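# Carry the tray of bottles and beakers to the other bench

## Task

Move the tray holding bottles and beakers until it rests entirely on the second bench, with every bottle and beaker standing upright inside the tray at the finish. It fails if any bottle or beaker leans halfway over or reaches the floor. Some beakers are glass and shatter if dropped more than a few centimetres or struck hard, which also fails. At the end, release the tray and back the robot away from it. It also fails if the robot topples or is left leaning.

## Robot and tools

ROBOT. A Rainbow Robotics RB-Y1: a base with two drive wheels and two rear casters, a folding torso, a head and two arms with parallel grippers. The base is 0.66 m long and 0.58 m wide, and its front edge sits 0.10 m ahead of the wheel axle. It can only drive straight or spin in place, never sideways. A bent leg can poke out beyond the front edge. Each arm is rated for 3 kg. A heavy load held far forward can tip the robot, and nothing stops that. A loose object may occasionally get a small shove from outside.

FRAMES. Base frame: origin on the floor between the drive wheels, x forward, y left, z up. The state gives chest, left_hand and right_hand in this frame. chest is a spine point 0.08 m under the shoulders, with x the chest's facing direction and z along the spine. A hand point lies between its finger pads. Fingers extend along its -z and close along its x. Reported hand positions are approximate, worse at long reach. Odometry frame is where the base frame was at scene start. base_odometry counts wheel rotation only, so slipping shows up as movement. Heading runs -3.142 to 3.142, positive to the left.

execute_actions. Arguments: "actions", a list with one action or none (none just reports state and images), and optional "cameras". "cameras" is a list drawn from head_camera, left_wrist_camera, right_wrist_camera, all. Omitted, null or ["all"] gives every camera, [] gives none, and an unknown name rejects the call. The "pictures" line lists the images in order. An action may contain:
- "base": exactly one key. translate_m is a straight drive in metres, relative to where the base now is, forward positive, -3 to 3. rotate_rad is a turn in radians relative to the current heading, left (counter-clockwise seen from above) positive, -3.2 to 3.2.
- "joints": a single dictionary covering torso, both arms and head together, keyed by joint name. Every value is an absolute target, not an offset: radians, except grippers in metres of pad opening. Ranges: torso_squat_rad 0 to 1.2 (bigger lowers the level chest); torso_shift_rad -0.3 to 0.6 (positive pushes hips forward); torso_pitch_rad -0.2 to 1.4 (positive leans forward); torso_yaw_rad -1.5 to 1.5 (positive left). Per arm: shoulder_pitch -2.356 to 2.356 (0 hangs, negative raises forward); left_shoulder_roll_rad 0 to 3.141 and right_shoulder_roll_rad -3.141 to 0 (larger magnitude lifts outward); shoulder_yaw -2.094 to 2.094 (positive left on both arms); elbow -2.617 to 0.01 (negative bends); forearm_roll -3.141 to 3.141; wrist_pitch -1.57 to 1.919 (negative tips hand forward); hand_roll -2.705 to 2.705; gripper 0 to 0.1. head_pan_rad -0.523 to 0.523 (positive left), head_tilt_rad -0.35 to 1.57 (positive down). Done tolerance is ±0.02, grippers ±0.004.
- "speeds": lower caps for this action only: translate_m 0.05 to 0.4 m/s, rotate_rad 0.1 to 1.509 rad/s. Defaults are the maxima. A base motion needing over 8.667 s is rejected.
- "min_time_s": 0.1 to 8, the shortest duration for arm and head motions.
All parts start at once. No action may exceed 15 s. Unknown keys or out-of-range values reject the call with no motion. Joints or base left out may still be driving toward earlier targets.

TORSO. Combined limits: squat + shift <= 1.52; squat - shift + pitch <= 1.57; shift + 0.5 pitch - 0.4 squat <= 0.7; shift + 0.3 pitch - 0.5 squat <= 0.39. Breaking one leaves the commanded torso joints partway and off_target.

GRIPPING. To grasp, command an opening at least 0.005 m narrower than the object. The resulting off_target is expected.

wait: "seconds", 0 to 10. Sends nothing new and reports like an empty action.
zoom_image: "camera" and "region" [x0, y0, x1, y1] in pixels of that camera's latest full image, up to 504 by 504. Images are 896x504 (head) and 644x364 (wrists).
finished_scene: "scene", the current scene number. It cannot be reversed, so call it only once the tray is placed, released and the robot clear. A reply with no tool call ends the run.

RESULT LINES. base_status and joint_status: done (for the base, the wheels turned the full amount, slip or not); off_target (resting short, maybe still pushing); limit_stop_at_<name> (a built-in limit halted it); contact_stop (torso or arm hit something pushing back hard, or the load is too heavy); time_out (took over 1.5x expected plus 1 s, torso 2.5x, at most 14 s); stopped_with_arm (torso halted because an arm hit). After those stops the joint keeps its current position. A contact_stop, time_out or stopped_with_arm on one member halts its whole group: the four torso joints, the seven left arm joints, or the seven right arm joints. "joint command not followed" with a "cause:" line means a self or arm-to-arm collision check refused that arm's targets. Grippers still move, named joints read not_followed, and those targets may be retried later. limit_stop_at_own_body means the guard halted a motion before an arm or hand hit torso, head, leg or base: move them apart. on_its_own lists what you did not command, with "held at" being the target held. MOTOR HOT warns from 65 °C. OVER-TEMPERATURE FAULT at 80 °C brakes that arm and halts everything, with limit_stop_at_motor_heat on cut keys. Resend targets afterwards.

CAUTIONS. After any stop, first back off the arms in a separate action, then the torso. If both hands hold one object and the torso contact_stops immediately with nothing in the way, resend every joint of both arms (not the grippers) at its current joint_positions value, then retry the torso. The leg hitting furniture can slide the robot backward unseen by odometry. The base keeps pushing into furniture without stopping. Never let the arms strike or squeeze each other, grippers included; the check ignores grippers, fingers and palms. A torque fault (joint load limits: shoulders 66.5 N m, elbows 34.2, forearm, wrist and hand joints 23.7, carried weight included) freezes the robot for 10 s. Keep the tray level, move gently, and avoid drops, slams and hard pushes. The robot keeps its last command while you deliberate.

Each tool is called after "Call:" by a JSON object that holds its "fn" and its "kwargs", one argument or row to a line.

## Session

Call:
{"fn": "execute_actions", "kwargs": {
  "actions": []
}}

Scene clock: 0.00 s.
base_odometry: x=+0.000 y=+0.000 heading=+0.000 (m, m, rad; odometry frame)
base_status: not commanded
joint_positions: torso_squat_rad=+0.350 torso_shift_rad=+0.000 torso_pitch_rad=-0.001 torso_yaw_rad=-0.001 left_shoulder_pitch_rad=+0.034 left_shoulder_roll_rad=+0.019 left_shoulder_yaw_rad=+0.037 left_elbow_rad=-0.177 left_forearm_roll_rad=-0.017 left_wrist_pitch_rad=+0.004 left_hand_roll_rad=-0.011 left_gripper_m=+0.101 right_shoulder_pitch_rad=+0.054 right_shoulder_roll_rad=-0.033 right_shoulder_yaw_rad=+0.026 right_elbow_rad=-0.209 right_forearm_roll_rad=+0.048 right_wrist_pitch_rad=+0.011 right_hand_roll_rad=-0.026 right_gripper_m=+0.099 head_pan_rad=+0.001 head_tilt_rad=+0.401
joint_status: not commanded
chest: x=-0.2282 y=-0.0010 z=+1.2474 quat_wxyz=(+1.000, +0.001, +0.000, +0.000) (m; base frame)
left_hand: x=-0.1665 y=+0.2386 z=+0.5652 quat_wxyz=(+0.997, +0.014, -0.071, +0.009) (m; base frame)
right_hand: x=-0.1675 y=-0.2441 z=+0.5645 quat_wxyz=(+0.997, -0.016, -0.074, +0.016) (m; base frame)
pictures: head_camera, left_wrist_camera, right_wrist_camera
Images, in order (width x height): head_camera 896x504, left_wrist_camera 644x364, right_wrist_camera 644x364.

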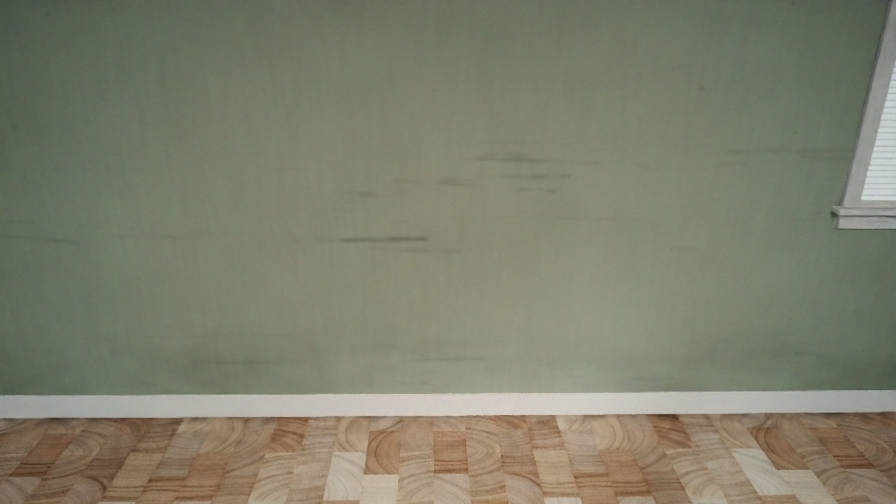

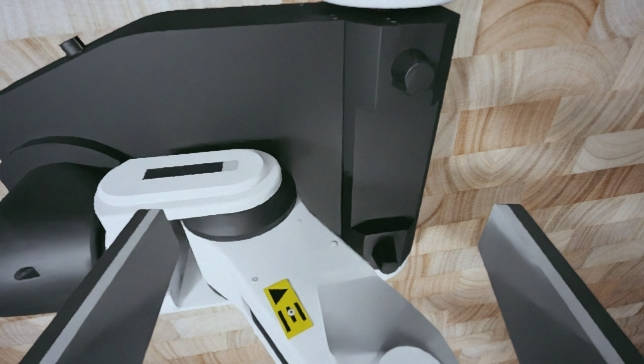

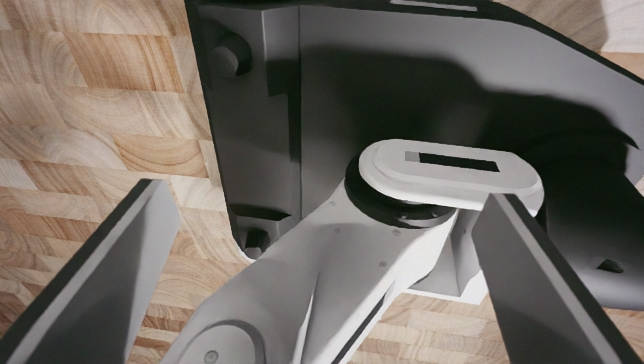

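Call:
{"fn": "execute_actions", "kwargs": {
  "actions": [
    {"base":{"rotate_rad":1.57}}
  ],
  "cameras": ["head_camera"]
}}

Call:
{"fn": "execute_actions", "kwargs": {
  "actions": [
    {"base":{"rotate_rad":1.4}}
  ],
  "cameras": ["head_camera"]
}}

Call:
{"fn": "execute_actions", "kwargs": {
  "actions": [
    {"base":{"rotate_rad":1.4}}
  ],
  "cameras": ["head_camera"]
}}

Scene clock: 4.23 s.
base_odometry: x=+0.000 y=+0.000 heading=+1.569 (m, m, rad; odometry frame)
base_status: done
joint_positions: torso_squat_rad=+0.350 torso_shift_rad=+0.000 torso_pitch_rad=-0.001 torso_yaw_rad=-0.001 left_shoulder_pitch_rad=+0.034 left_shoulder_roll_rad=+0.019 left_shoulder_yaw_rad=+0.037 left_elbow_rad=-0.177 left_forearm_roll_rad=-0.017 left_wrist_pitch_rad=+0.004 left_hand_roll_rad=-0.011 left_gripper_m=+0.101 right_shoulder_pitch_rad=+0.054 right_shoulder_roll_rad=-0.033 right_shoulder_yaw_rad=+0.026 right_elbow_rad=-0.209 right_forearm_roll_rad=+0.048 right_wrist_pitch_rad=+0.011 right_hand_roll_rad=-0.026 right_gripper_m=+0.099 head_pan_rad=+0.001 head_tilt_rad=+0.401
joint_status: not commanded
chest: x=-0.2282 y=-0.0011 z=+1.2474 quat_wxyz=(+1.000, +0.001, -0.001, +0.000) (m; base frame)
left_hand: x=-0.1665 y=+0.2386 z=+0.5652 quat_wxyz=(+0.997, +0.014, -0.071, +0.009) (m; base frame)
right_hand: x=-0.1675 y=-0.2441 z=+0.5645 quat_wxyz=(+0.997, -0.016, -0.074, +0.016) (m; base frame)
pictures: head_camera
Images, in order (width x height): head_camera 896x504.

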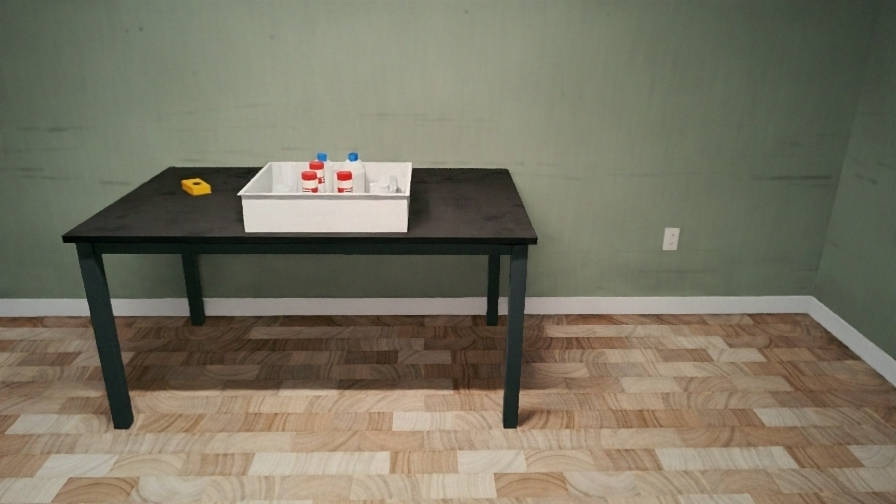

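Scene clock: 8.03 s.
base_odometry: x=+0.000 y=+0.000 heading=+2.969 (m, m, rad; odometry frame)
base_status: done
joint_positions: torso_squat_rad=+0.350 torso_shift_rad=+0.000 torso_pitch_rad=-0.001 torso_yaw_rad=-0.001 left_shoulder_pitch_rad=+0.034 left_shoulder_roll_rad=+0.019 left_shoulder_yaw_rad=+0.037 left_elbow_rad=-0.177 left_forearm_roll_rad=-0.017 left_wrist_pitch_rad=+0.004 left_hand_roll_rad=-0.011 left_gripper_m=+0.101 right_shoulder_pitch_rad=+0.054 right_shoulder_roll_rad=-0.033 right_shoulder_yaw_rad=+0.026 right_elbow_rad=-0.209 right_forearm_roll_rad=+0.048 right_wrist_pitch_rad=+0.011 right_hand_roll_rad=-0.026 right_gripper_m=+0.099 head_pan_rad=+0.001 head_tilt_rad=+0.401
joint_status: not commanded
chest: x=-0.2282 y=-0.0011 z=+1.2474 quat_wxyz=(+1.000, +0.001, -0.001, +0.000) (m; base frame)
left_hand: x=-0.1665 y=+0.2386 z=+0.5652 quat_wxyz=(+0.997, +0.014, -0.071, +0.009) (m; base frame)
right_hand: x=-0.1675 y=-0.2441 z=+0.5645 quat_wxyz=(+0.997, -0.016, -0.074, +0.016) (m; base frame)
pictures: head_camera
Images, in order (width x height): head_camera 896x504.

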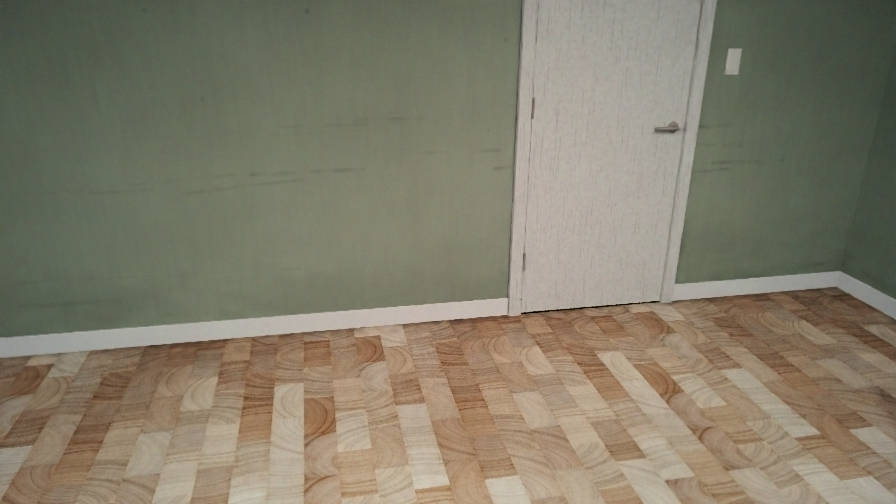

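Scene clock: 11.83 s.
base_odometry: x=+0.000 y=+0.000 heading=-1.915 (m, m, rad; odometry frame)
base_status: done
joint_positions: torso_squat_rad=+0.350 torso_shift_rad=+0.000 torso_pitch_rad=-0.001 torso_yaw_rad=-0.001 left_shoulder_pitch_rad=+0.034 left_shoulder_roll_rad=+0.019 left_shoulder_yaw_rad=+0.037 left_elbow_rad=-0.177 left_forearm_roll_rad=-0.017 left_wrist_pitch_rad=+0.004 left_hand_roll_rad=-0.011 left_gripper_m=+0.101 right_shoulder_pitch_rad=+0.054 right_shoulder_roll_rad=-0.033 right_shoulder_yaw_rad=+0.026 right_elbow_rad=-0.209 right_forearm_roll_rad=+0.048 right_wrist_pitch_rad=+0.011 right_hand_roll_rad=-0.026 right_gripper_m=+0.099 head_pan_rad=+0.001 head_tilt_rad=+0.401
joint_status: not commanded
chest: x=-0.2282 y=-0.0011 z=+1.2474 quat_wxyz=(+1.000, +0.001, -0.001, +0.000) (m; base frame)
left_hand: x=-0.1665 y=+0.2386 z=+0.5652 quat_wxyz=(+0.997, +0.014, -0.071, +0.009) (m; base frame)
right_hand: x=-0.1675 y=-0.2441 z=+0.5645 quat_wxyz=(+0.997, -0.016, -0.074, +0.016) (m; base frame)
pictures: head_camera
Images, in order (width x height): head_camera 896x504.

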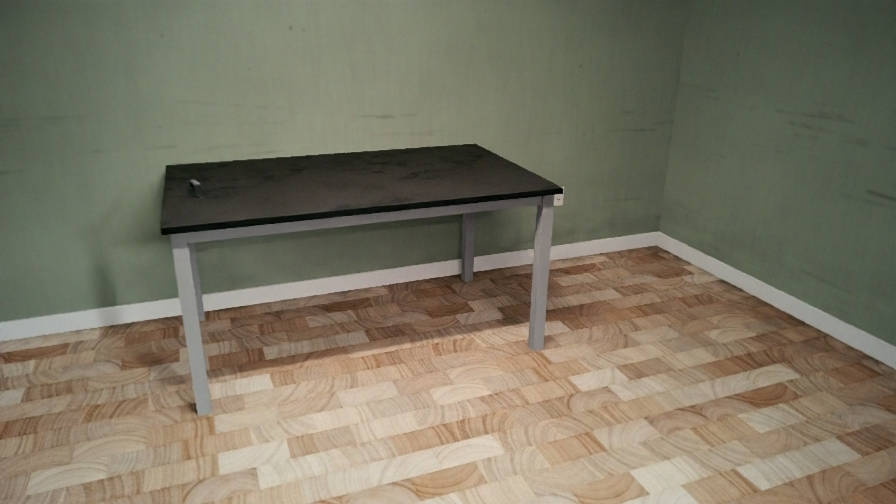

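Call:
{"fn": "execute_actions", "kwargs": {
  "actions": [
    {"base":{"rotate_rad":-2.4},"joints":{"left_shoulder_pitch_rad":-0.5,"right_shoulder_pitch_rad":-0.5,"left_elbow_rad":-1.6,"right_elbow_rad":-1.6,"left_wrist_pitch_rad":1.4,"right_wrist_pitch_rad":1.4,"left_hand_roll_rad":1.57,"right_hand_roll_rad":1.57,"left_shoulder_roll_rad":0.1,"right_shoulder_roll_rad":-0.1,"torso_squat_rad":0.1,"head_tilt_rad":0.6}}
  ],
  "cameras": []
}}

Call:
{"fn": "execute_actions", "kwargs": {
  "actions": [
    {"base":{"translate_m":1.0}}
  ],
  "cameras": []
}}

Call:
{"fn": "execute_actions", "kwargs": {
  "actions": [
    {"base":{"rotate_rad":-0.4}}
  ]
}}

Scene clock: 17.17 s.
base_odometry: x=+0.000 y=+0.000 heading=+1.969 (m, m, rad; odometry frame)
base_status: done
joint_positions: torso_squat_rad=+0.100 torso_shift_rad=+0.000 torso_pitch_rad=-0.001 torso_yaw_rad=-0.001 left_shoulder_pitch_rad=-0.500 left_shoulder_roll_rad=+0.100 left_shoulder_yaw_rad=+0.037 left_elbow_rad=-1.600 left_forearm_roll_rad=-0.017 left_wrist_pitch_rad=+1.400 left_hand_roll_rad=+1.570 left_gripper_m=+0.101 right_shoulder_pitch_rad=-0.500 right_shoulder_roll_rad=-0.100 right_shoulder_yaw_rad=+0.026 right_elbow_rad=-1.600 right_forearm_roll_rad=+0.048 right_wrist_pitch_rad=+1.400 right_hand_roll_rad=+1.570 right_gripper_m=+0.099 head_pan_rad=+0.001 head_tilt_rad=+0.600
joint_status: all done
chest: x=-0.2283 y=-0.0011 z=+1.2864 quat_wxyz=(+1.000, +0.001, -0.001, +0.000) (m; base frame)
left_hand: x=+0.3107 y=+0.2114 z=+1.0556 quat_wxyz=(+0.706, -0.203, -0.270, +0.623) (m; base frame)
right_hand: x=+0.3091 y=-0.1996 z=+1.0535 quat_wxyz=(+0.602, -0.282, -0.190, +0.722) (m; base frame)
pictures: none
No camera images: the call's "cameras" was empty. Leave "cameras" out to get every camera's image.

Scene clock: 21.23 s.
base_odometry: x=-0.387 y=+0.922 heading=+1.968 (m, m, rad; odometry frame)
base_status: done
joint_positions: torso_squat_rad=+0.100 torso_shift_rad=+0.000 torso_pitch_rad=-0.001 torso_yaw_rad=-0.001 left_shoulder_pitch_rad=-0.500 left_shoulder_roll_rad=+0.100 left_shoulder_yaw_rad=+0.037 left_elbow_rad=-1.600 left_forearm_roll_rad=-0.017 left_wrist_pitch_rad=+1.400 left_hand_roll_rad=+1.570 left_gripper_m=+0.101 right_shoulder_pitch_rad=-0.500 right_shoulder_roll_rad=-0.100 right_shoulder_yaw_rad=+0.026 right_elbow_rad=-1.600 right_forearm_roll_rad=+0.048 right_wrist_pitch_rad=+1.400 right_hand_roll_rad=+1.570 right_gripper_m=+0.099 head_pan_rad=+0.001 head_tilt_rad=+0.600
joint_status: not commanded
chest: x=-0.2282 y=-0.0011 z=+1.2864 quat_wxyz=(+1.000, +0.001, -0.001, +0.000) (m; base frame)
left_hand: x=+0.3107 y=+0.2114 z=+1.0554 quat_wxyz=(+0.706, -0.203, -0.270, +0.623) (m; base frame)
right_hand: x=+0.3092 y=-0.1997 z=+1.0533 quat_wxyz=(+0.602, -0.282, -0.189, +0.722) (m; base frame)
pictures: none
No camera images: the call's "cameras" was empty. Leave "cameras" out to get every camera's image.

Scene clock: 23.50 s.
base_odometry: x=-0.387 y=+0.922 heading=+1.569 (m, m, rad; odometry frame)
base_status: done
joint_positions: torso_squat_rad=+0.100 torso_shift_rad=+0.000 torso_pitch_rad=-0.001 torso_yaw_rad=-0.001 left_shoulder_pitch_rad=-0.500 left_shoulder_roll_rad=+0.100 left_shoulder_yaw_rad=+0.037 left_elbow_rad=-1.600 left_forearm_roll_rad=-0.017 left_wrist_pitch_rad=+1.400 left_hand_roll_rad=+1.570 left_gripper_m=+0.101 right_shoulder_pitch_rad=-0.500 right_shoulder_roll_rad=-0.100 right_shoulder_yaw_rad=+0.026 right_elbow_rad=-1.600 right_forearm_roll_rad=+0.048 right_wrist_pitch_rad=+1.400 right_hand_roll_rad=+1.570 right_gripper_m=+0.099 head_pan_rad=+0.001 head_tilt_rad=+0.600
joint_status: not commanded
chest: x=-0.2282 y=-0.0011 z=+1.2864 quat_wxyz=(+1.000, +0.001, +0.000, +0.000) (m; base frame)
left_hand: x=+0.3107 y=+0.2114 z=+1.0554 quat_wxyz=(+0.706, -0.203, -0.270, +0.623) (m; base frame)
right_hand: x=+0.3092 y=-0.1997 z=+1.0533 quat_wxyz=(+0.602, -0.282, -0.189, +0.722) (m; base frame)
pictures: head_camera, left_wrist_camera, right_wrist_camera
Images, in order (width x height): head_camera 896x504, left_wrist_camera 644x364, right_wrist_camera 644x364.

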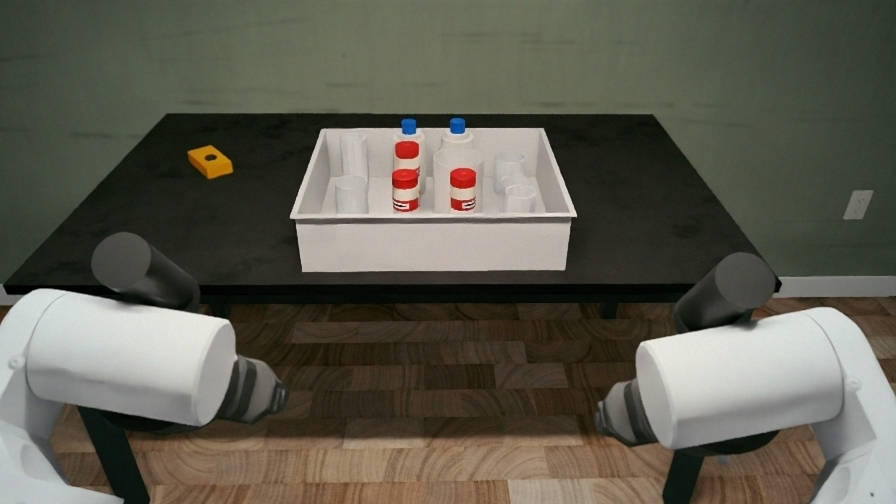

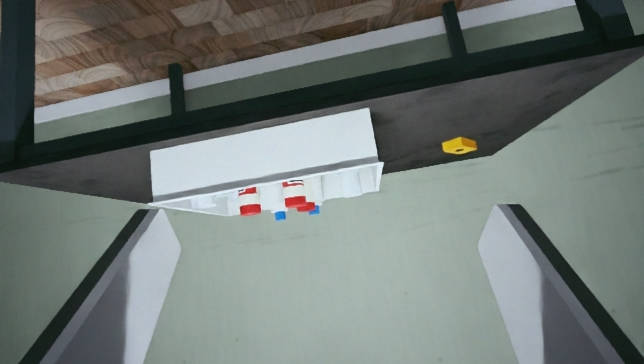

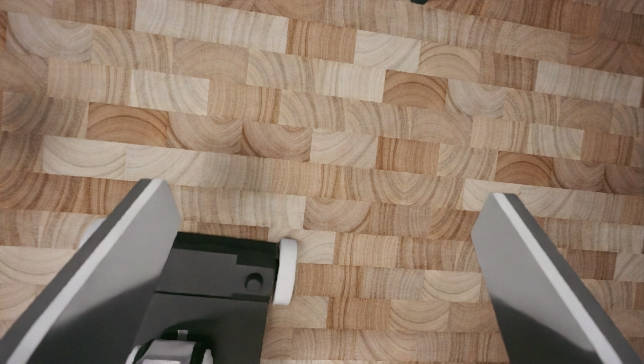

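Call:
{"fn": "execute_actions", "kwargs": {
  "actions": [
    {"base":{"translate_m":0.15},"joints":{"left_shoulder_pitch_rad":-1.1,"right_shoulder_pitch_rad":-1.1,"left_elbow_rad":-0.6,"right_elbow_rad":-0.6,"left_wrist_pitch_rad":1.1,"right_wrist_pitch_rad":1.1,"left_shoulder_roll_rad":0.3,"right_shoulder_roll_rad":-0.3,"left_shoulder_yaw_rad":0,"right_shoulder_yaw_rad":0,"left_forearm_roll_rad":0,"right_forearm_roll_rad":0,"torso_pitch_rad":0.4,"torso_shift_rad":0.1,"head_tilt_rad":0.4}}
  ]
}}

Scene clock: 26.33 s.
base_odometry: x=-0.387 y=+1.072 heading=+1.568 (m, m, rad; odometry frame)
base_status: done
joint_positions: torso_squat_rad=+0.100 torso_shift_rad=+0.100 torso_pitch_rad=+0.400 torso_yaw_rad=-0.001 left_shoulder_pitch_rad=-1.100 left_shoulder_roll_rad=+0.300 left_shoulder_yaw_rad=+0.000 left_elbow_rad=-0.600 left_forearm_roll_rad=+0.000 left_wrist_pitch_rad=+1.100 left_hand_roll_rad=+1.570 left_gripper_m=+0.101 right_shoulder_pitch_rad=-1.100 right_shoulder_roll_rad=-0.300 right_shoulder_yaw_rad=+0.000 right_elbow_rad=-0.600 right_forearm_roll_rad=+0.000 right_wrist_pitch_rad=+1.100 right_hand_roll_rad=+1.570 right_gripper_m=+0.099 head_pan_rad=+0.001 head_tilt_rad=+0.400
joint_status: all done
chest: x=-0.0380 y=-0.0011 z=+1.2585 quat_wxyz=(+0.980, +0.001, +0.199, +0.000) (m; base frame)
left_hand: x=+0.4808 y=+0.2840 z=+0.8228 quat_wxyz=(+0.763, +0.027, -0.161, +0.625) (m; base frame)
right_hand: x=+0.4803 y=-0.2859 z=+0.8220 quat_wxyz=(+0.627, -0.160, +0.026, +0.762) (m; base frame)
pictures: head_camera, left_wrist_camera, right_wrist_camera
Images, in order (width x height): head_camera 896x504, left_wrist_camera 644x364, right_wrist_camera 644x364.

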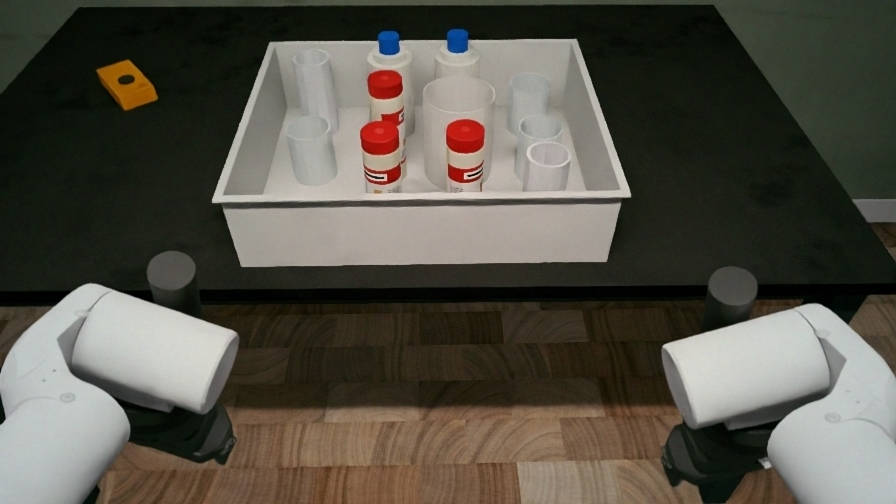

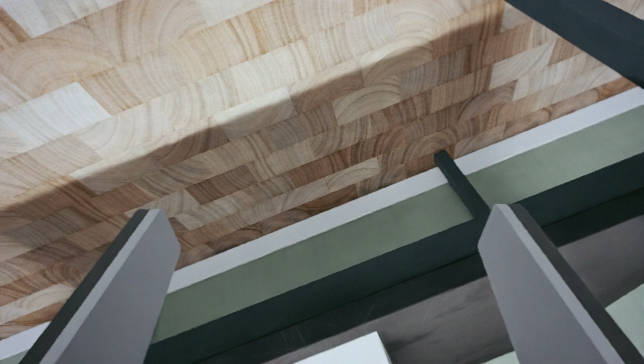

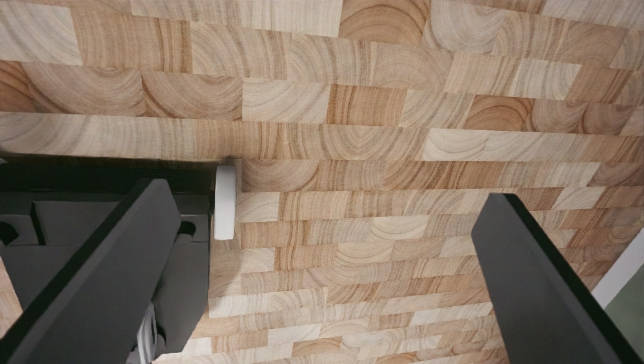

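Call:
{"fn": "execute_actions", "kwargs": {
  "actions": [
    {"base":{"rotate_rad":0.035},"joints":{"left_shoulder_roll_rad":0.42,"right_shoulder_roll_rad":-0.42,"left_forearm_roll_rad":0.38,"right_forearm_roll_rad":-0.38,"left_hand_roll_rad":1.2,"right_hand_roll_rad":-1.2,"torso_pitch_rad":0.15,"head_tilt_rad":0.75}}
  ],
  "cameras": []
}}

Call:
{"fn": "execute_actions", "kwargs": {
  "actions": [
    {"base":{"translate_m":0.3}}
  ]
}}

Scene clock: 29.37 s.
base_odometry: x=-0.387 y=+1.072 heading=+1.602 (m, m, rad; odometry frame)
base_status: done
joint_positions: torso_squat_rad=+0.100 torso_shift_rad=+0.100 torso_pitch_rad=+0.150 torso_yaw_rad=-0.001 left_shoulder_pitch_rad=-1.100 left_shoulder_roll_rad=+0.420 left_shoulder_yaw_rad=+0.000 left_elbow_rad=-0.600 left_forearm_roll_rad=+0.380 left_wrist_pitch_rad=+1.100 left_hand_roll_rad=+1.200 left_gripper_m=+0.101 right_shoulder_pitch_rad=-1.100 right_shoulder_roll_rad=-0.420 right_shoulder_yaw_rad=+0.000 right_elbow_rad=-0.600 right_forearm_roll_rad=-0.380 right_wrist_pitch_rad=+1.100 right_hand_roll_rad=-1.200 right_gripper_m=+0.099 head_pan_rad=+0.001 head_tilt_rad=+0.750
joint_status: all done
chest: x=-0.1123 y=-0.0011 z=+1.2795 quat_wxyz=(+0.997, +0.001, +0.075, +0.000) (m; base frame)
left_hand: x=+0.5025 y=+0.2873 z=+0.9999 quat_wxyz=(+0.801, -0.126, -0.192, +0.553) (m; base frame)
right_hand: x=+0.5020 y=-0.2893 z=+0.9988 quat_wxyz=(+0.801, +0.127, -0.191, -0.553) (m; base frame)
pictures: none
No camera images: the call's "cameras" was empty. Leave "cameras" out to get every camera's image.

Scene clock: 31.57 s.
base_odometry: x=-0.396 y=+1.371 heading=+1.603 (m, m, rad; odometry frame)
base_status: done
joint_positions: torso_squat_rad=+0.100 torso_shift_rad=+0.100 torso_pitch_rad=+0.150 torso_yaw_rad=-0.001 left_shoulder_pitch_rad=-1.100 left_shoulder_roll_rad=+0.420 left_shoulder_yaw_rad=+0.000 left_elbow_rad=-0.600 left_forearm_roll_rad=+0.380 left_wrist_pitch_rad=+1.100 left_hand_roll_rad=+1.200 left_gripper_m=+0.101 right_shoulder_pitch_rad=-1.100 right_shoulder_roll_rad=-0.420 right_shoulder_yaw_rad=+0.000 right_elbow_rad=-0.600 right_forearm_roll_rad=-0.380 right_wrist_pitch_rad=+1.100 right_hand_roll_rad=-1.200 right_gripper_m=+0.099 head_pan_rad=+0.001 head_tilt_rad=+0.750
joint_status: not commanded
chest: x=-0.1122 y=-0.0011 z=+1.2795 quat_wxyz=(+0.997, +0.001, +0.075, +0.000) (m; base frame)
left_hand: x=+0.5025 y=+0.2872 z=+0.9998 quat_wxyz=(+0.801, -0.126, -0.192, +0.553) (m; base frame)
right_hand: x=+0.5021 y=-0.2894 z=+0.9988 quat_wxyz=(+0.801, +0.127, -0.191, -0.554) (m; base frame)
pictures: head_camera, left_wrist_camera, right_wrist_camera
Images, in order (width x height): head_camera 896x504, left_wrist_camera 644x364, right_wrist_camera 644x364.

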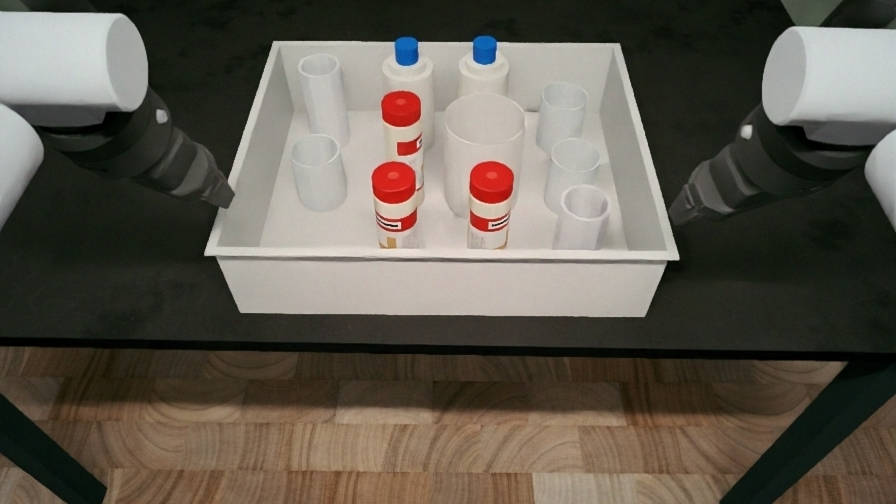

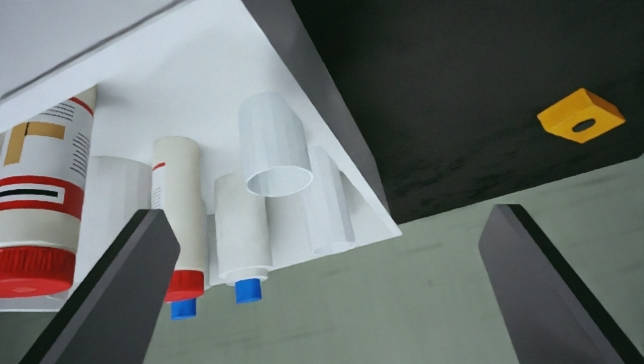

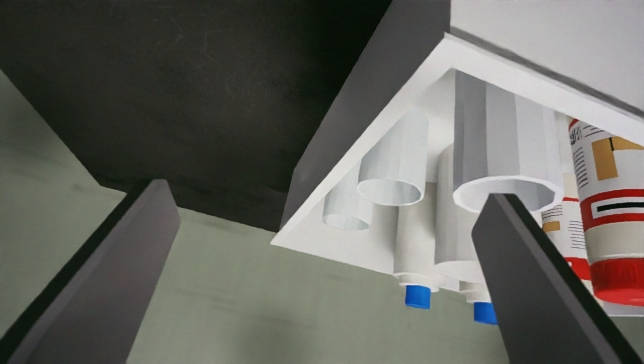

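Call:
{"fn": "execute_actions", "kwargs": {
  "actions": [
    {"base":{"translate_m":0.14},"joints":{"left_shoulder_roll_rad":0.45,"right_shoulder_roll_rad":-0.45,"left_forearm_roll_rad":0.55,"right_forearm_roll_rad":-0.55,"left_hand_roll_rad":1.45,"right_hand_roll_rad":-1.45,"head_tilt_rad":0.9}}
  ]
}}

Call:
{"fn": "execute_actions", "kwargs": {
  "actions": [
    {"joints":{"torso_pitch_rad":0.24},"min_time_s":1}
  ]
}}

Scene clock: 33.87 s.
base_odometry: x=-0.401 y=+1.511 heading=+1.603 (m, m, rad; odometry frame)
base_status: done
joint_positions: torso_squat_rad=+0.100 torso_shift_rad=+0.100 torso_pitch_rad=+0.150 torso_yaw_rad=-0.001 left_shoulder_pitch_rad=-1.100 left_shoulder_roll_rad=+0.450 left_shoulder_yaw_rad=+0.000 left_elbow_rad=-0.600 left_forearm_roll_rad=+0.550 left_wrist_pitch_rad=+1.100 left_hand_roll_rad=+1.450 left_gripper_m=+0.101 right_shoulder_pitch_rad=-1.100 right_shoulder_roll_rad=-0.450 right_shoulder_yaw_rad=+0.000 right_elbow_rad=-0.600 right_forearm_roll_rad=-0.550 right_wrist_pitch_rad=+1.100 right_hand_roll_rad=-1.450 right_gripper_m=+0.099 head_pan_rad=+0.001 head_tilt_rad=+0.900
joint_status: all done
chest: x=-0.1123 y=-0.0011 z=+1.2795 quat_wxyz=(+0.997, +0.001, +0.075, +0.000) (m; base frame)
left_hand: x=+0.5051 y=+0.2722 z=+1.0088 quat_wxyz=(+0.704, -0.206, -0.131, +0.667) (m; base frame)
right_hand: x=+0.5047 y=-0.2745 z=+1.0078 quat_wxyz=(+0.703, +0.207, -0.131, -0.668) (m; base frame)
pictures: head_camera, left_wrist_camera, right_wrist_camera
Images, in order (width x height): head_camera 896x504, left_wrist_camera 644x364, right_wrist_camera 644x364.

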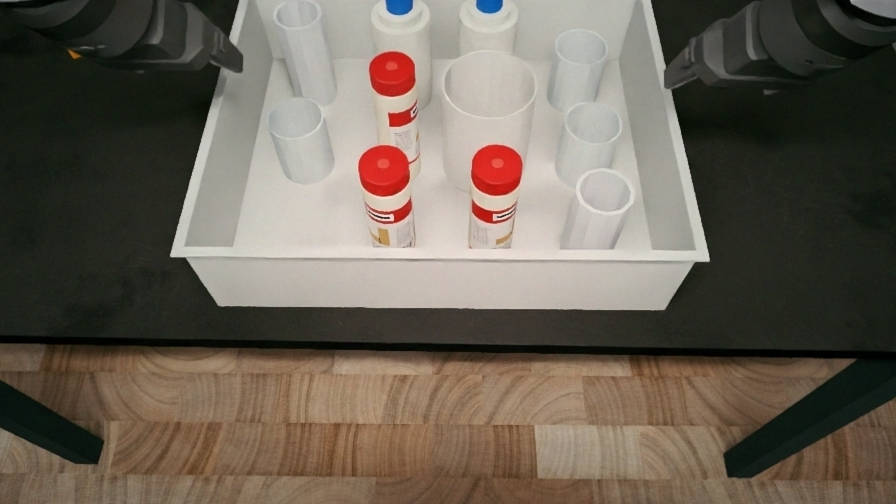

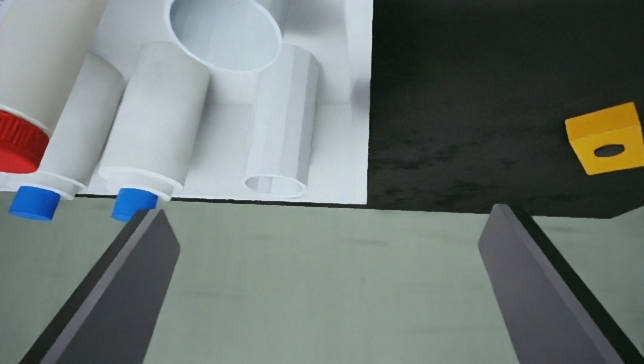

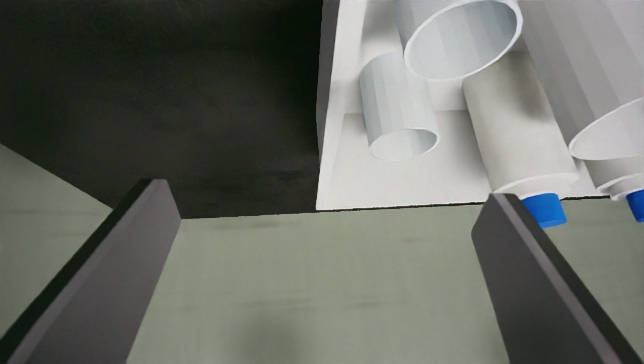

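action 0: "min_time_s" has no arm or head joint beside it: it slows only arm and head motions. Command such a joint too, or leave it out

Call:
{"fn": "execute_actions", "kwargs": {
  "actions": [
    {"joints":{"torso_pitch_rad":0.27,"left_shoulder_roll_rad":0.41,"left_forearm_roll_rad":0.52,"head_tilt_rad":0.8}}
  ]
}}

Scene clock: 35.27 s.
base_odometry: x=-0.401 y=+1.511 heading=+1.603 (m, m, rad; odometry frame)
base_status: not commanded
joint_positions: torso_squat_rad=+0.100 torso_shift_rad=+0.100 torso_pitch_rad=+0.270 torso_yaw_rad=-0.001 left_shoulder_pitch_rad=-1.100 left_shoulder_roll_rad=+0.410 left_shoulder_yaw_rad=+0.000 left_elbow_rad=-0.600 left_forearm_roll_rad=+0.520 left_wrist_pitch_rad=+1.100 left_hand_roll_rad=+1.450 left_gripper_m=+0.101 right_shoulder_pitch_rad=-1.100 right_shoulder_roll_rad=-0.450 right_shoulder_yaw_rad=+0.000 right_elbow_rad=-0.600 right_forearm_roll_rad=-0.550 right_wrist_pitch_rad=+1.100 right_hand_roll_rad=-1.450 right_gripper_m=+0.099 head_pan_rad=+0.001 head_tilt_rad=+0.800
joint_status: all done
chest: x=-0.0759 y=-0.0011 z=+1.2717 quat_wxyz=(+0.991, +0.001, +0.135, +0.000) (m; base frame)
left_hand: x=+0.5004 y=+0.2521 z=+0.9203 quat_wxyz=(+0.722, -0.161, -0.083, +0.668) (m; base frame)
right_hand: x=+0.5041 y=-0.2745 z=+0.9282 quat_wxyz=(+0.710, +0.166, -0.088, -0.679) (m; base frame)
pictures: head_camera, left_wrist_camera, right_wrist_camera
Images, in order (width x height): head_camera 896x504, left_wrist_camera 644x364, right_wrist_camera 644x364.

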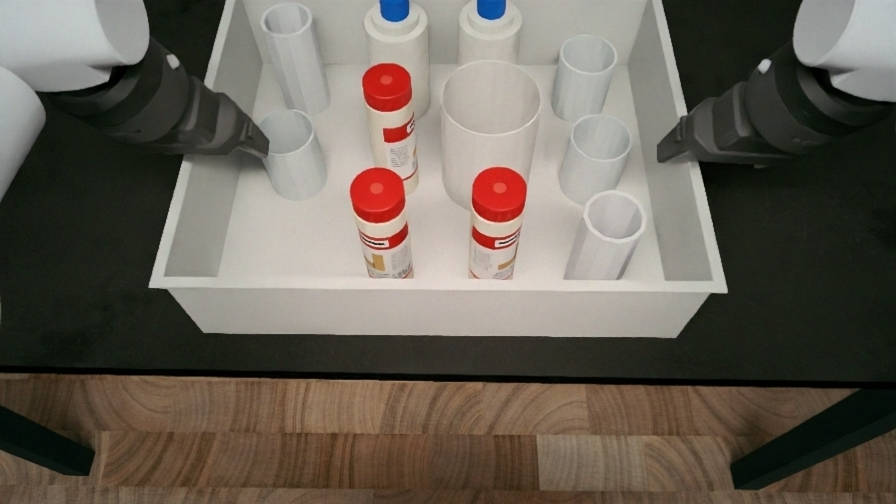

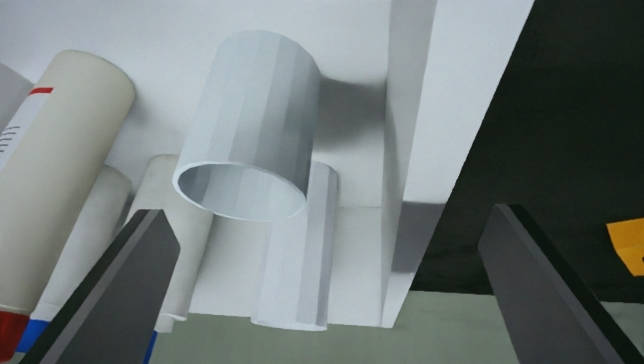

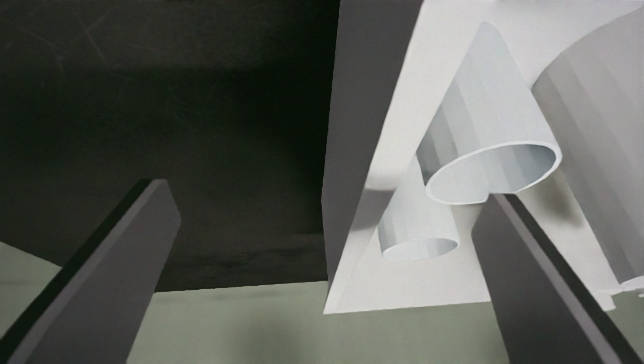

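Call:
{"fn": "execute_actions", "kwargs": {
  "actions": [
    {"joints":{"left_shoulder_pitch_rad":-1.3,"right_shoulder_pitch_rad":-1.3,"left_wrist_pitch_rad":1.3,"right_wrist_pitch_rad":1.3,"left_shoulder_roll_rad":0.5,"right_shoulder_roll_rad":-0.5,"left_forearm_roll_rad":0.55,"left_gripper_m":0.06,"right_gripper_m":0.06}}
  ],
  "cameras": []
}}

Call:
{"fn": "execute_actions", "kwargs": {
  "actions": [
    {"joints":{"torso_squat_rad":0.4}}
  ]
}}

Scene clock: 36.63 s.
base_odometry: x=-0.401 y=+1.511 heading=+1.603 (m, m, rad; odometry frame)
base_status: not commanded
joint_positions: torso_squat_rad=+0.100 torso_shift_rad=+0.100 torso_pitch_rad=+0.270 torso_yaw_rad=-0.001 left_shoulder_pitch_rad=-1.300 left_shoulder_roll_rad=+0.500 left_shoulder_yaw_rad=+0.000 left_elbow_rad=-0.600 left_forearm_roll_rad=+0.550 left_wrist_pitch_rad=+1.300 left_hand_roll_rad=+1.450 left_gripper_m=+0.060 right_shoulder_pitch_rad=-1.300 right_shoulder_roll_rad=-0.500 right_shoulder_yaw_rad=+0.000 right_elbow_rad=-0.600 right_forearm_roll_rad=-0.550 right_wrist_pitch_rad=+1.300 right_hand_roll_rad=-1.450 right_gripper_m=+0.060 head_pan_rad=+0.001 head_tilt_rad=+0.800
joint_status: all done
chest: x=-0.0760 y=-0.0011 z=+1.2718 quat_wxyz=(+0.991, +0.001, +0.135, +0.000) (m; base frame)
left_hand: x=+0.5381 y=+0.2565 z=+1.0317 quat_wxyz=(+0.730, -0.168, -0.089, +0.657) (m; base frame)
right_hand: x=+0.5376 y=-0.2590 z=+1.0308 quat_wxyz=(+0.729, +0.168, -0.088, -0.658) (m; base frame)
pictures: none
No camera images: the call's "cameras" was empty. Leave "cameras" out to get every camera's image.

Scene clock: 38.47 s.
base_odometry: x=-0.401 y=+1.511 heading=+1.603 (m, m, rad; odometry frame)
base_status: not commanded
joint_positions: torso_squat_rad=+0.400 torso_shift_rad=+0.100 torso_pitch_rad=+0.270 torso_yaw_rad=-0.001 left_shoulder_pitch_rad=-1.300 left_shoulder_roll_rad=+0.500 left_shoulder_yaw_rad=+0.000 left_elbow_rad=-0.600 left_forearm_roll_rad=+0.550 left_wrist_pitch_rad=+1.300 left_hand_roll_rad=+1.450 left_gripper_m=+0.060 right_shoulder_pitch_rad=-1.300 right_shoulder_roll_rad=-0.500 right_shoulder_yaw_rad=+0.000 right_elbow_rad=-0.600 right_forearm_roll_rad=-0.550 right_wrist_pitch_rad=+1.300 right_hand_roll_rad=-1.450 right_gripper_m=+0.060 head_pan_rad=+0.001 head_tilt_rad=+0.800
joint_status: all done
chest: x=-0.0812 y=-0.0010 z=+1.2203 quat_wxyz=(+0.991, +0.001, +0.135, +0.000) (m; base frame)
left_hand: x=+0.5329 y=+0.2566 z=+0.9801 quat_wxyz=(+0.730, -0.168, -0.089, +0.657) (m; base frame)
right_hand: x=+0.5324 y=-0.2590 z=+0.9792 quat_wxyz=(+0.729, +0.168, -0.088, -0.658) (m; base frame)
pictures: head_camera, left_wrist_camera, right_wrist_camera
Images, in order (width x height): head_camera 896x504, left_wrist_camera 644x364, right_wrist_camera 644x364.

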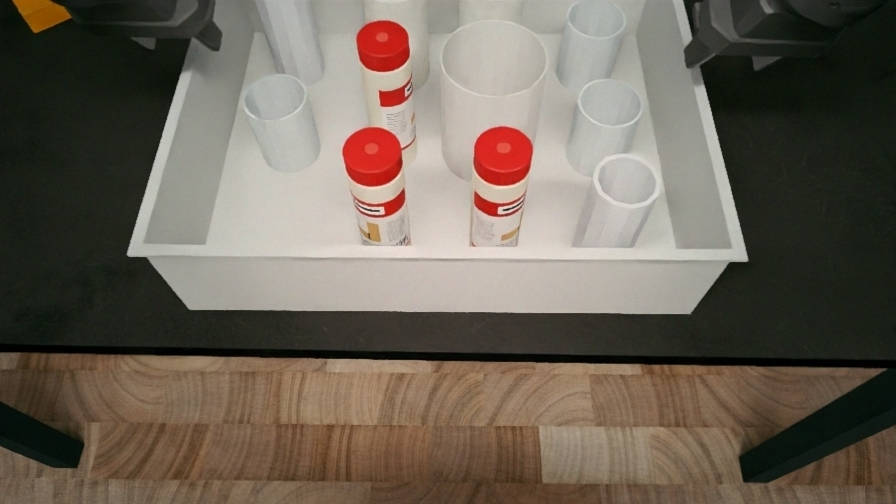

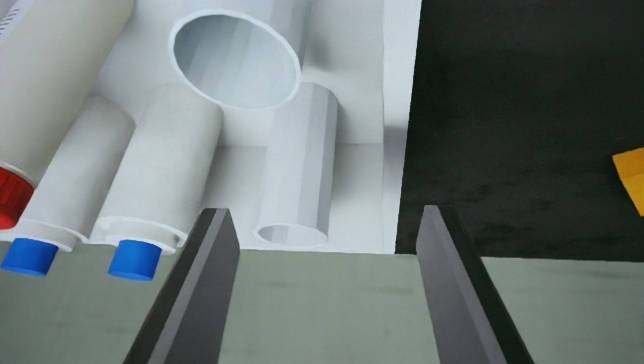

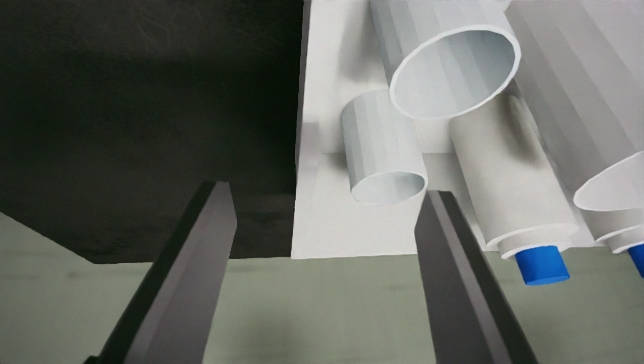

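Call:
{"fn": "execute_actions", "kwargs": {
  "actions": [
    {"joints":{"left_forearm_roll_rad":0.4,"right_forearm_roll_rad":-0.46,"left_hand_roll_rad":1.5,"right_hand_roll_rad":-1.48}}
  ],
  "cameras": []
}}

Call:
{"fn": "execute_actions", "kwargs": {
  "actions": [
    {"joints":{"torso_squat_rad":0.58}}
  ]
}}

Scene clock: 39.43 s.
base_odometry: x=-0.401 y=+1.511 heading=+1.603 (m, m, rad; odometry frame)
base_status: not commanded
joint_positions: torso_squat_rad=+0.400 torso_shift_rad=+0.100 torso_pitch_rad=+0.270 torso_yaw_rad=-0.001 left_shoulder_pitch_rad=-1.300 left_shoulder_roll_rad=+0.500 left_shoulder_yaw_rad=+0.000 left_elbow_rad=-0.600 left_forearm_roll_rad=+0.400 left_wrist_pitch_rad=+1.300 left_hand_roll_rad=+1.500 left_gripper_m=+0.060 right_shoulder_pitch_rad=-1.300 right_shoulder_roll_rad=-0.500 right_shoulder_yaw_rad=+0.000 right_elbow_rad=-0.600 right_forearm_roll_rad=-0.460 right_wrist_pitch_rad=+1.300 right_hand_roll_rad=-1.480 right_gripper_m=+0.060 head_pan_rad=+0.001 head_tilt_rad=+0.800
joint_status: all done
chest: x=-0.0812 y=-0.0010 z=+1.2203 quat_wxyz=(+0.991, +0.001, +0.135, +0.000) (m; base frame)
left_hand: x=+0.5330 y=+0.2898 z=+0.9782 quat_wxyz=(+0.719, -0.115, -0.136, +0.672) (m; base frame)
right_hand: x=+0.5324 y=-0.2789 z=+0.9774 quat_wxyz=(+0.723, +0.137, -0.116, -0.667) (m; base frame)
pictures: none
No camera images: the call's "cameras" was empty. Leave "cameras" out to get every camera's image.

Scene clock: 40.83 s.
base_odometry: x=-0.401 y=+1.511 heading=+1.603 (m, m, rad; odometry frame)
base_status: not commanded
joint_positions: torso_squat_rad=+0.580 torso_shift_rad=+0.100 torso_pitch_rad=+0.270 torso_yaw_rad=-0.001 left_shoulder_pitch_rad=-1.300 left_shoulder_roll_rad=+0.500 left_shoulder_yaw_rad=+0.000 left_elbow_rad=-0.600 left_forearm_roll_rad=+0.400 left_wrist_pitch_rad=+1.300 left_hand_roll_rad=+1.500 left_gripper_m=+0.060 right_shoulder_pitch_rad=-1.300 right_shoulder_roll_rad=-0.500 right_shoulder_yaw_rad=+0.000 right_elbow_rad=-0.600 right_forearm_roll_rad=-0.460 right_wrist_pitch_rad=+1.300 right_hand_roll_rad=-1.480 right_gripper_m=+0.060 head_pan_rad=+0.001 head_tilt_rad=+0.800
joint_status: all done
chest: x=-0.0871 y=-0.0010 z=+1.1613 quat_wxyz=(+0.991, +0.001, +0.135, +0.000) (m; base frame)
left_hand: x=+0.5270 y=+0.2898 z=+0.9192 quat_wxyz=(+0.719, -0.115, -0.136, +0.672) (m; base frame)
right_hand: x=+0.5265 y=-0.2789 z=+0.9184 quat_wxyz=(+0.723, +0.137, -0.116, -0.667) (m; base frame)
pictures: head_camera, left_wrist_camera, right_wrist_camera
Images, in order (width x height): head_camera 896x504, left_wrist_camera 644x364, right_wrist_camera 644x364.

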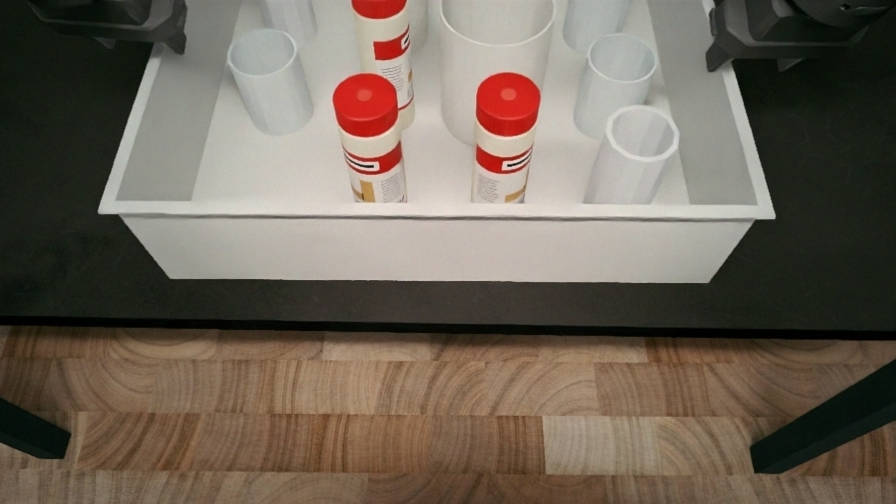

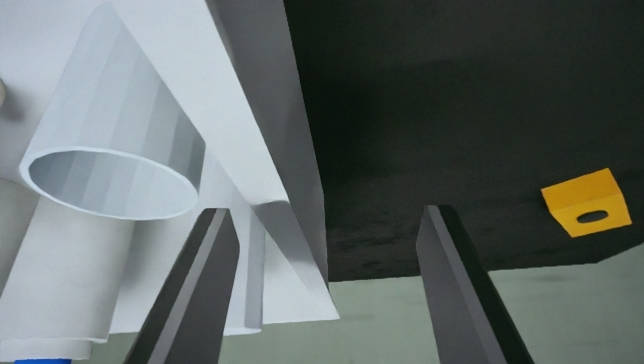

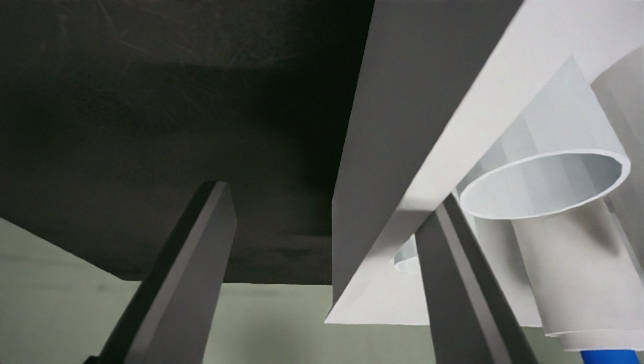

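Call:
{"fn": "execute_actions", "kwargs": {
  "actions": [
    {"joints":{"left_forearm_roll_rad":0.46,"right_forearm_roll_rad":-0.52,"head_tilt_rad":0.55}}
  ],
  "cameras": []
}}

Call:
{"fn": "execute_actions", "kwargs": {
  "actions": [
    {"joints":{"torso_squat_rad":0.69}}
  ]
}}

Scene clock: 41.87 s.
base_odometry: x=-0.401 y=+1.511 heading=+1.603 (m, m, rad; odometry frame)
base_status: not commanded
joint_positions: torso_squat_rad=+0.580 torso_shift_rad=+0.100 torso_pitch_rad=+0.270 torso_yaw_rad=-0.001 left_shoulder_pitch_rad=-1.300 left_shoulder_roll_rad=+0.500 left_shoulder_yaw_rad=+0.000 left_elbow_rad=-0.600 left_forearm_roll_rad=+0.460 left_wrist_pitch_rad=+1.300 left_hand_roll_rad=+1.500 left_gripper_m=+0.060 right_shoulder_pitch_rad=-1.300 right_shoulder_roll_rad=-0.500 right_shoulder_yaw_rad=+0.000 right_elbow_rad=-0.600 right_forearm_roll_rad=-0.520 right_wrist_pitch_rad=+1.300 right_hand_roll_rad=-1.480 right_gripper_m=+0.060 head_pan_rad=+0.001 head_tilt_rad=+0.550
joint_status: all done
chest: x=-0.0871 y=-0.0010 z=+1.1613 quat_wxyz=(+0.991, +0.001, +0.135, +0.000) (m; base frame)
left_hand: x=+0.5271 y=+0.2766 z=+0.9194 quat_wxyz=(+0.717, -0.137, -0.115, +0.674) (m; base frame)
right_hand: x=+0.5265 y=-0.2656 z=+0.9194 quat_wxyz=(+0.720, +0.159, -0.096, -0.668) (m; base frame)
pictures: none
No camera images: the call's "cameras" was empty. Leave "cameras" out to get every camera's image.

Scene clock: 43.13 s.
base_odometry: x=-0.401 y=+1.511 heading=+1.603 (m, m, rad; odometry frame)
base_status: not commanded
joint_positions: torso_squat_rad=+0.690 torso_shift_rad=+0.100 torso_pitch_rad=+0.270 torso_yaw_rad=-0.001 left_shoulder_pitch_rad=-1.300 left_shoulder_roll_rad=+0.500 left_shoulder_yaw_rad=+0.000 left_elbow_rad=-0.600 left_forearm_roll_rad=+0.460 left_wrist_pitch_rad=+1.300 left_hand_roll_rad=+1.500 left_gripper_m=+0.060 right_shoulder_pitch_rad=-1.301 right_shoulder_roll_rad=-0.500 right_shoulder_yaw_rad=+0.000 right_elbow_rad=-0.600 right_forearm_roll_rad=-0.520 right_wrist_pitch_rad=+1.300 right_hand_roll_rad=-1.480 right_gripper_m=+0.060 head_pan_rad=+0.001 head_tilt_rad=+0.550
joint_status: all done
chest: x=-0.0918 y=-0.0009 z=+1.1159 quat_wxyz=(+0.991, +0.001, +0.134, +0.000) (m; base frame)
left_hand: x=+0.5224 y=+0.2766 z=+0.8741 quat_wxyz=(+0.717, -0.137, -0.115, +0.674) (m; base frame)
right_hand: x=+0.5222 y=-0.2655 z=+0.8749 quat_wxyz=(+0.720, +0.159, -0.096, -0.668) (m; base frame)
pictures: head_camera, left_wrist_camera, right_wrist_camera
Images, in order (width x height): head_camera 896x504, left_wrist_camera 644x364, right_wrist_camera 644x364.

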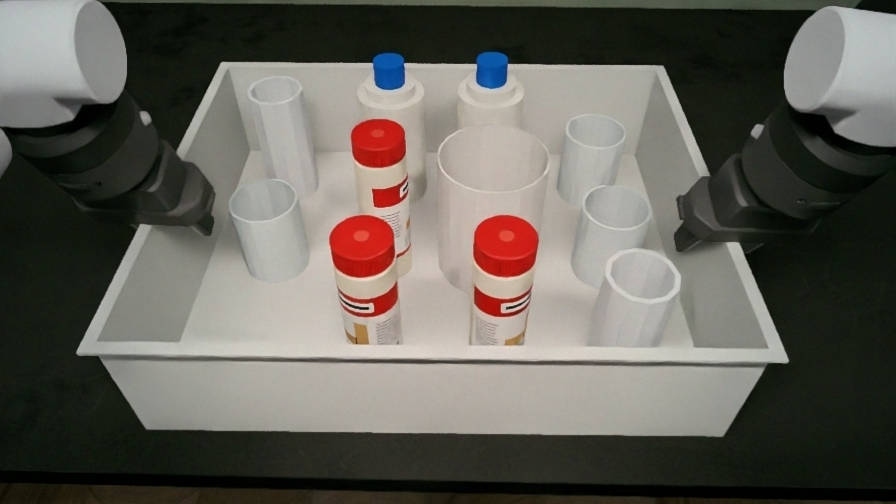

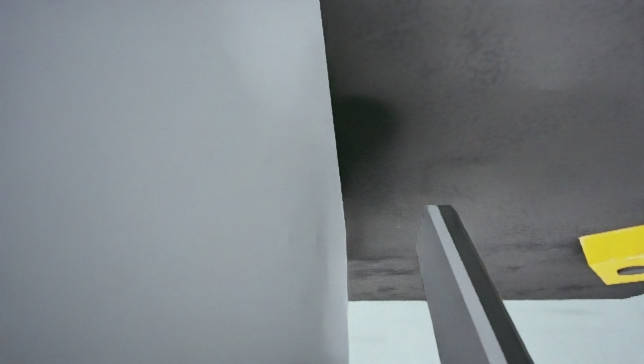

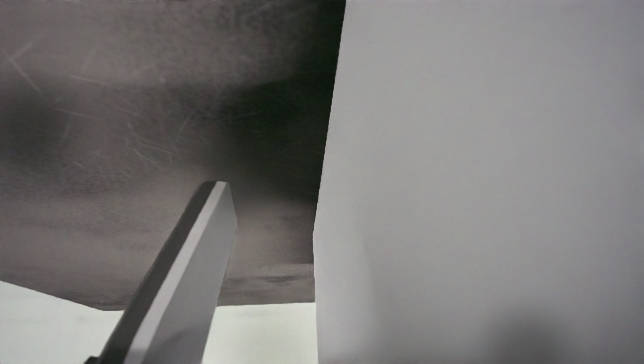

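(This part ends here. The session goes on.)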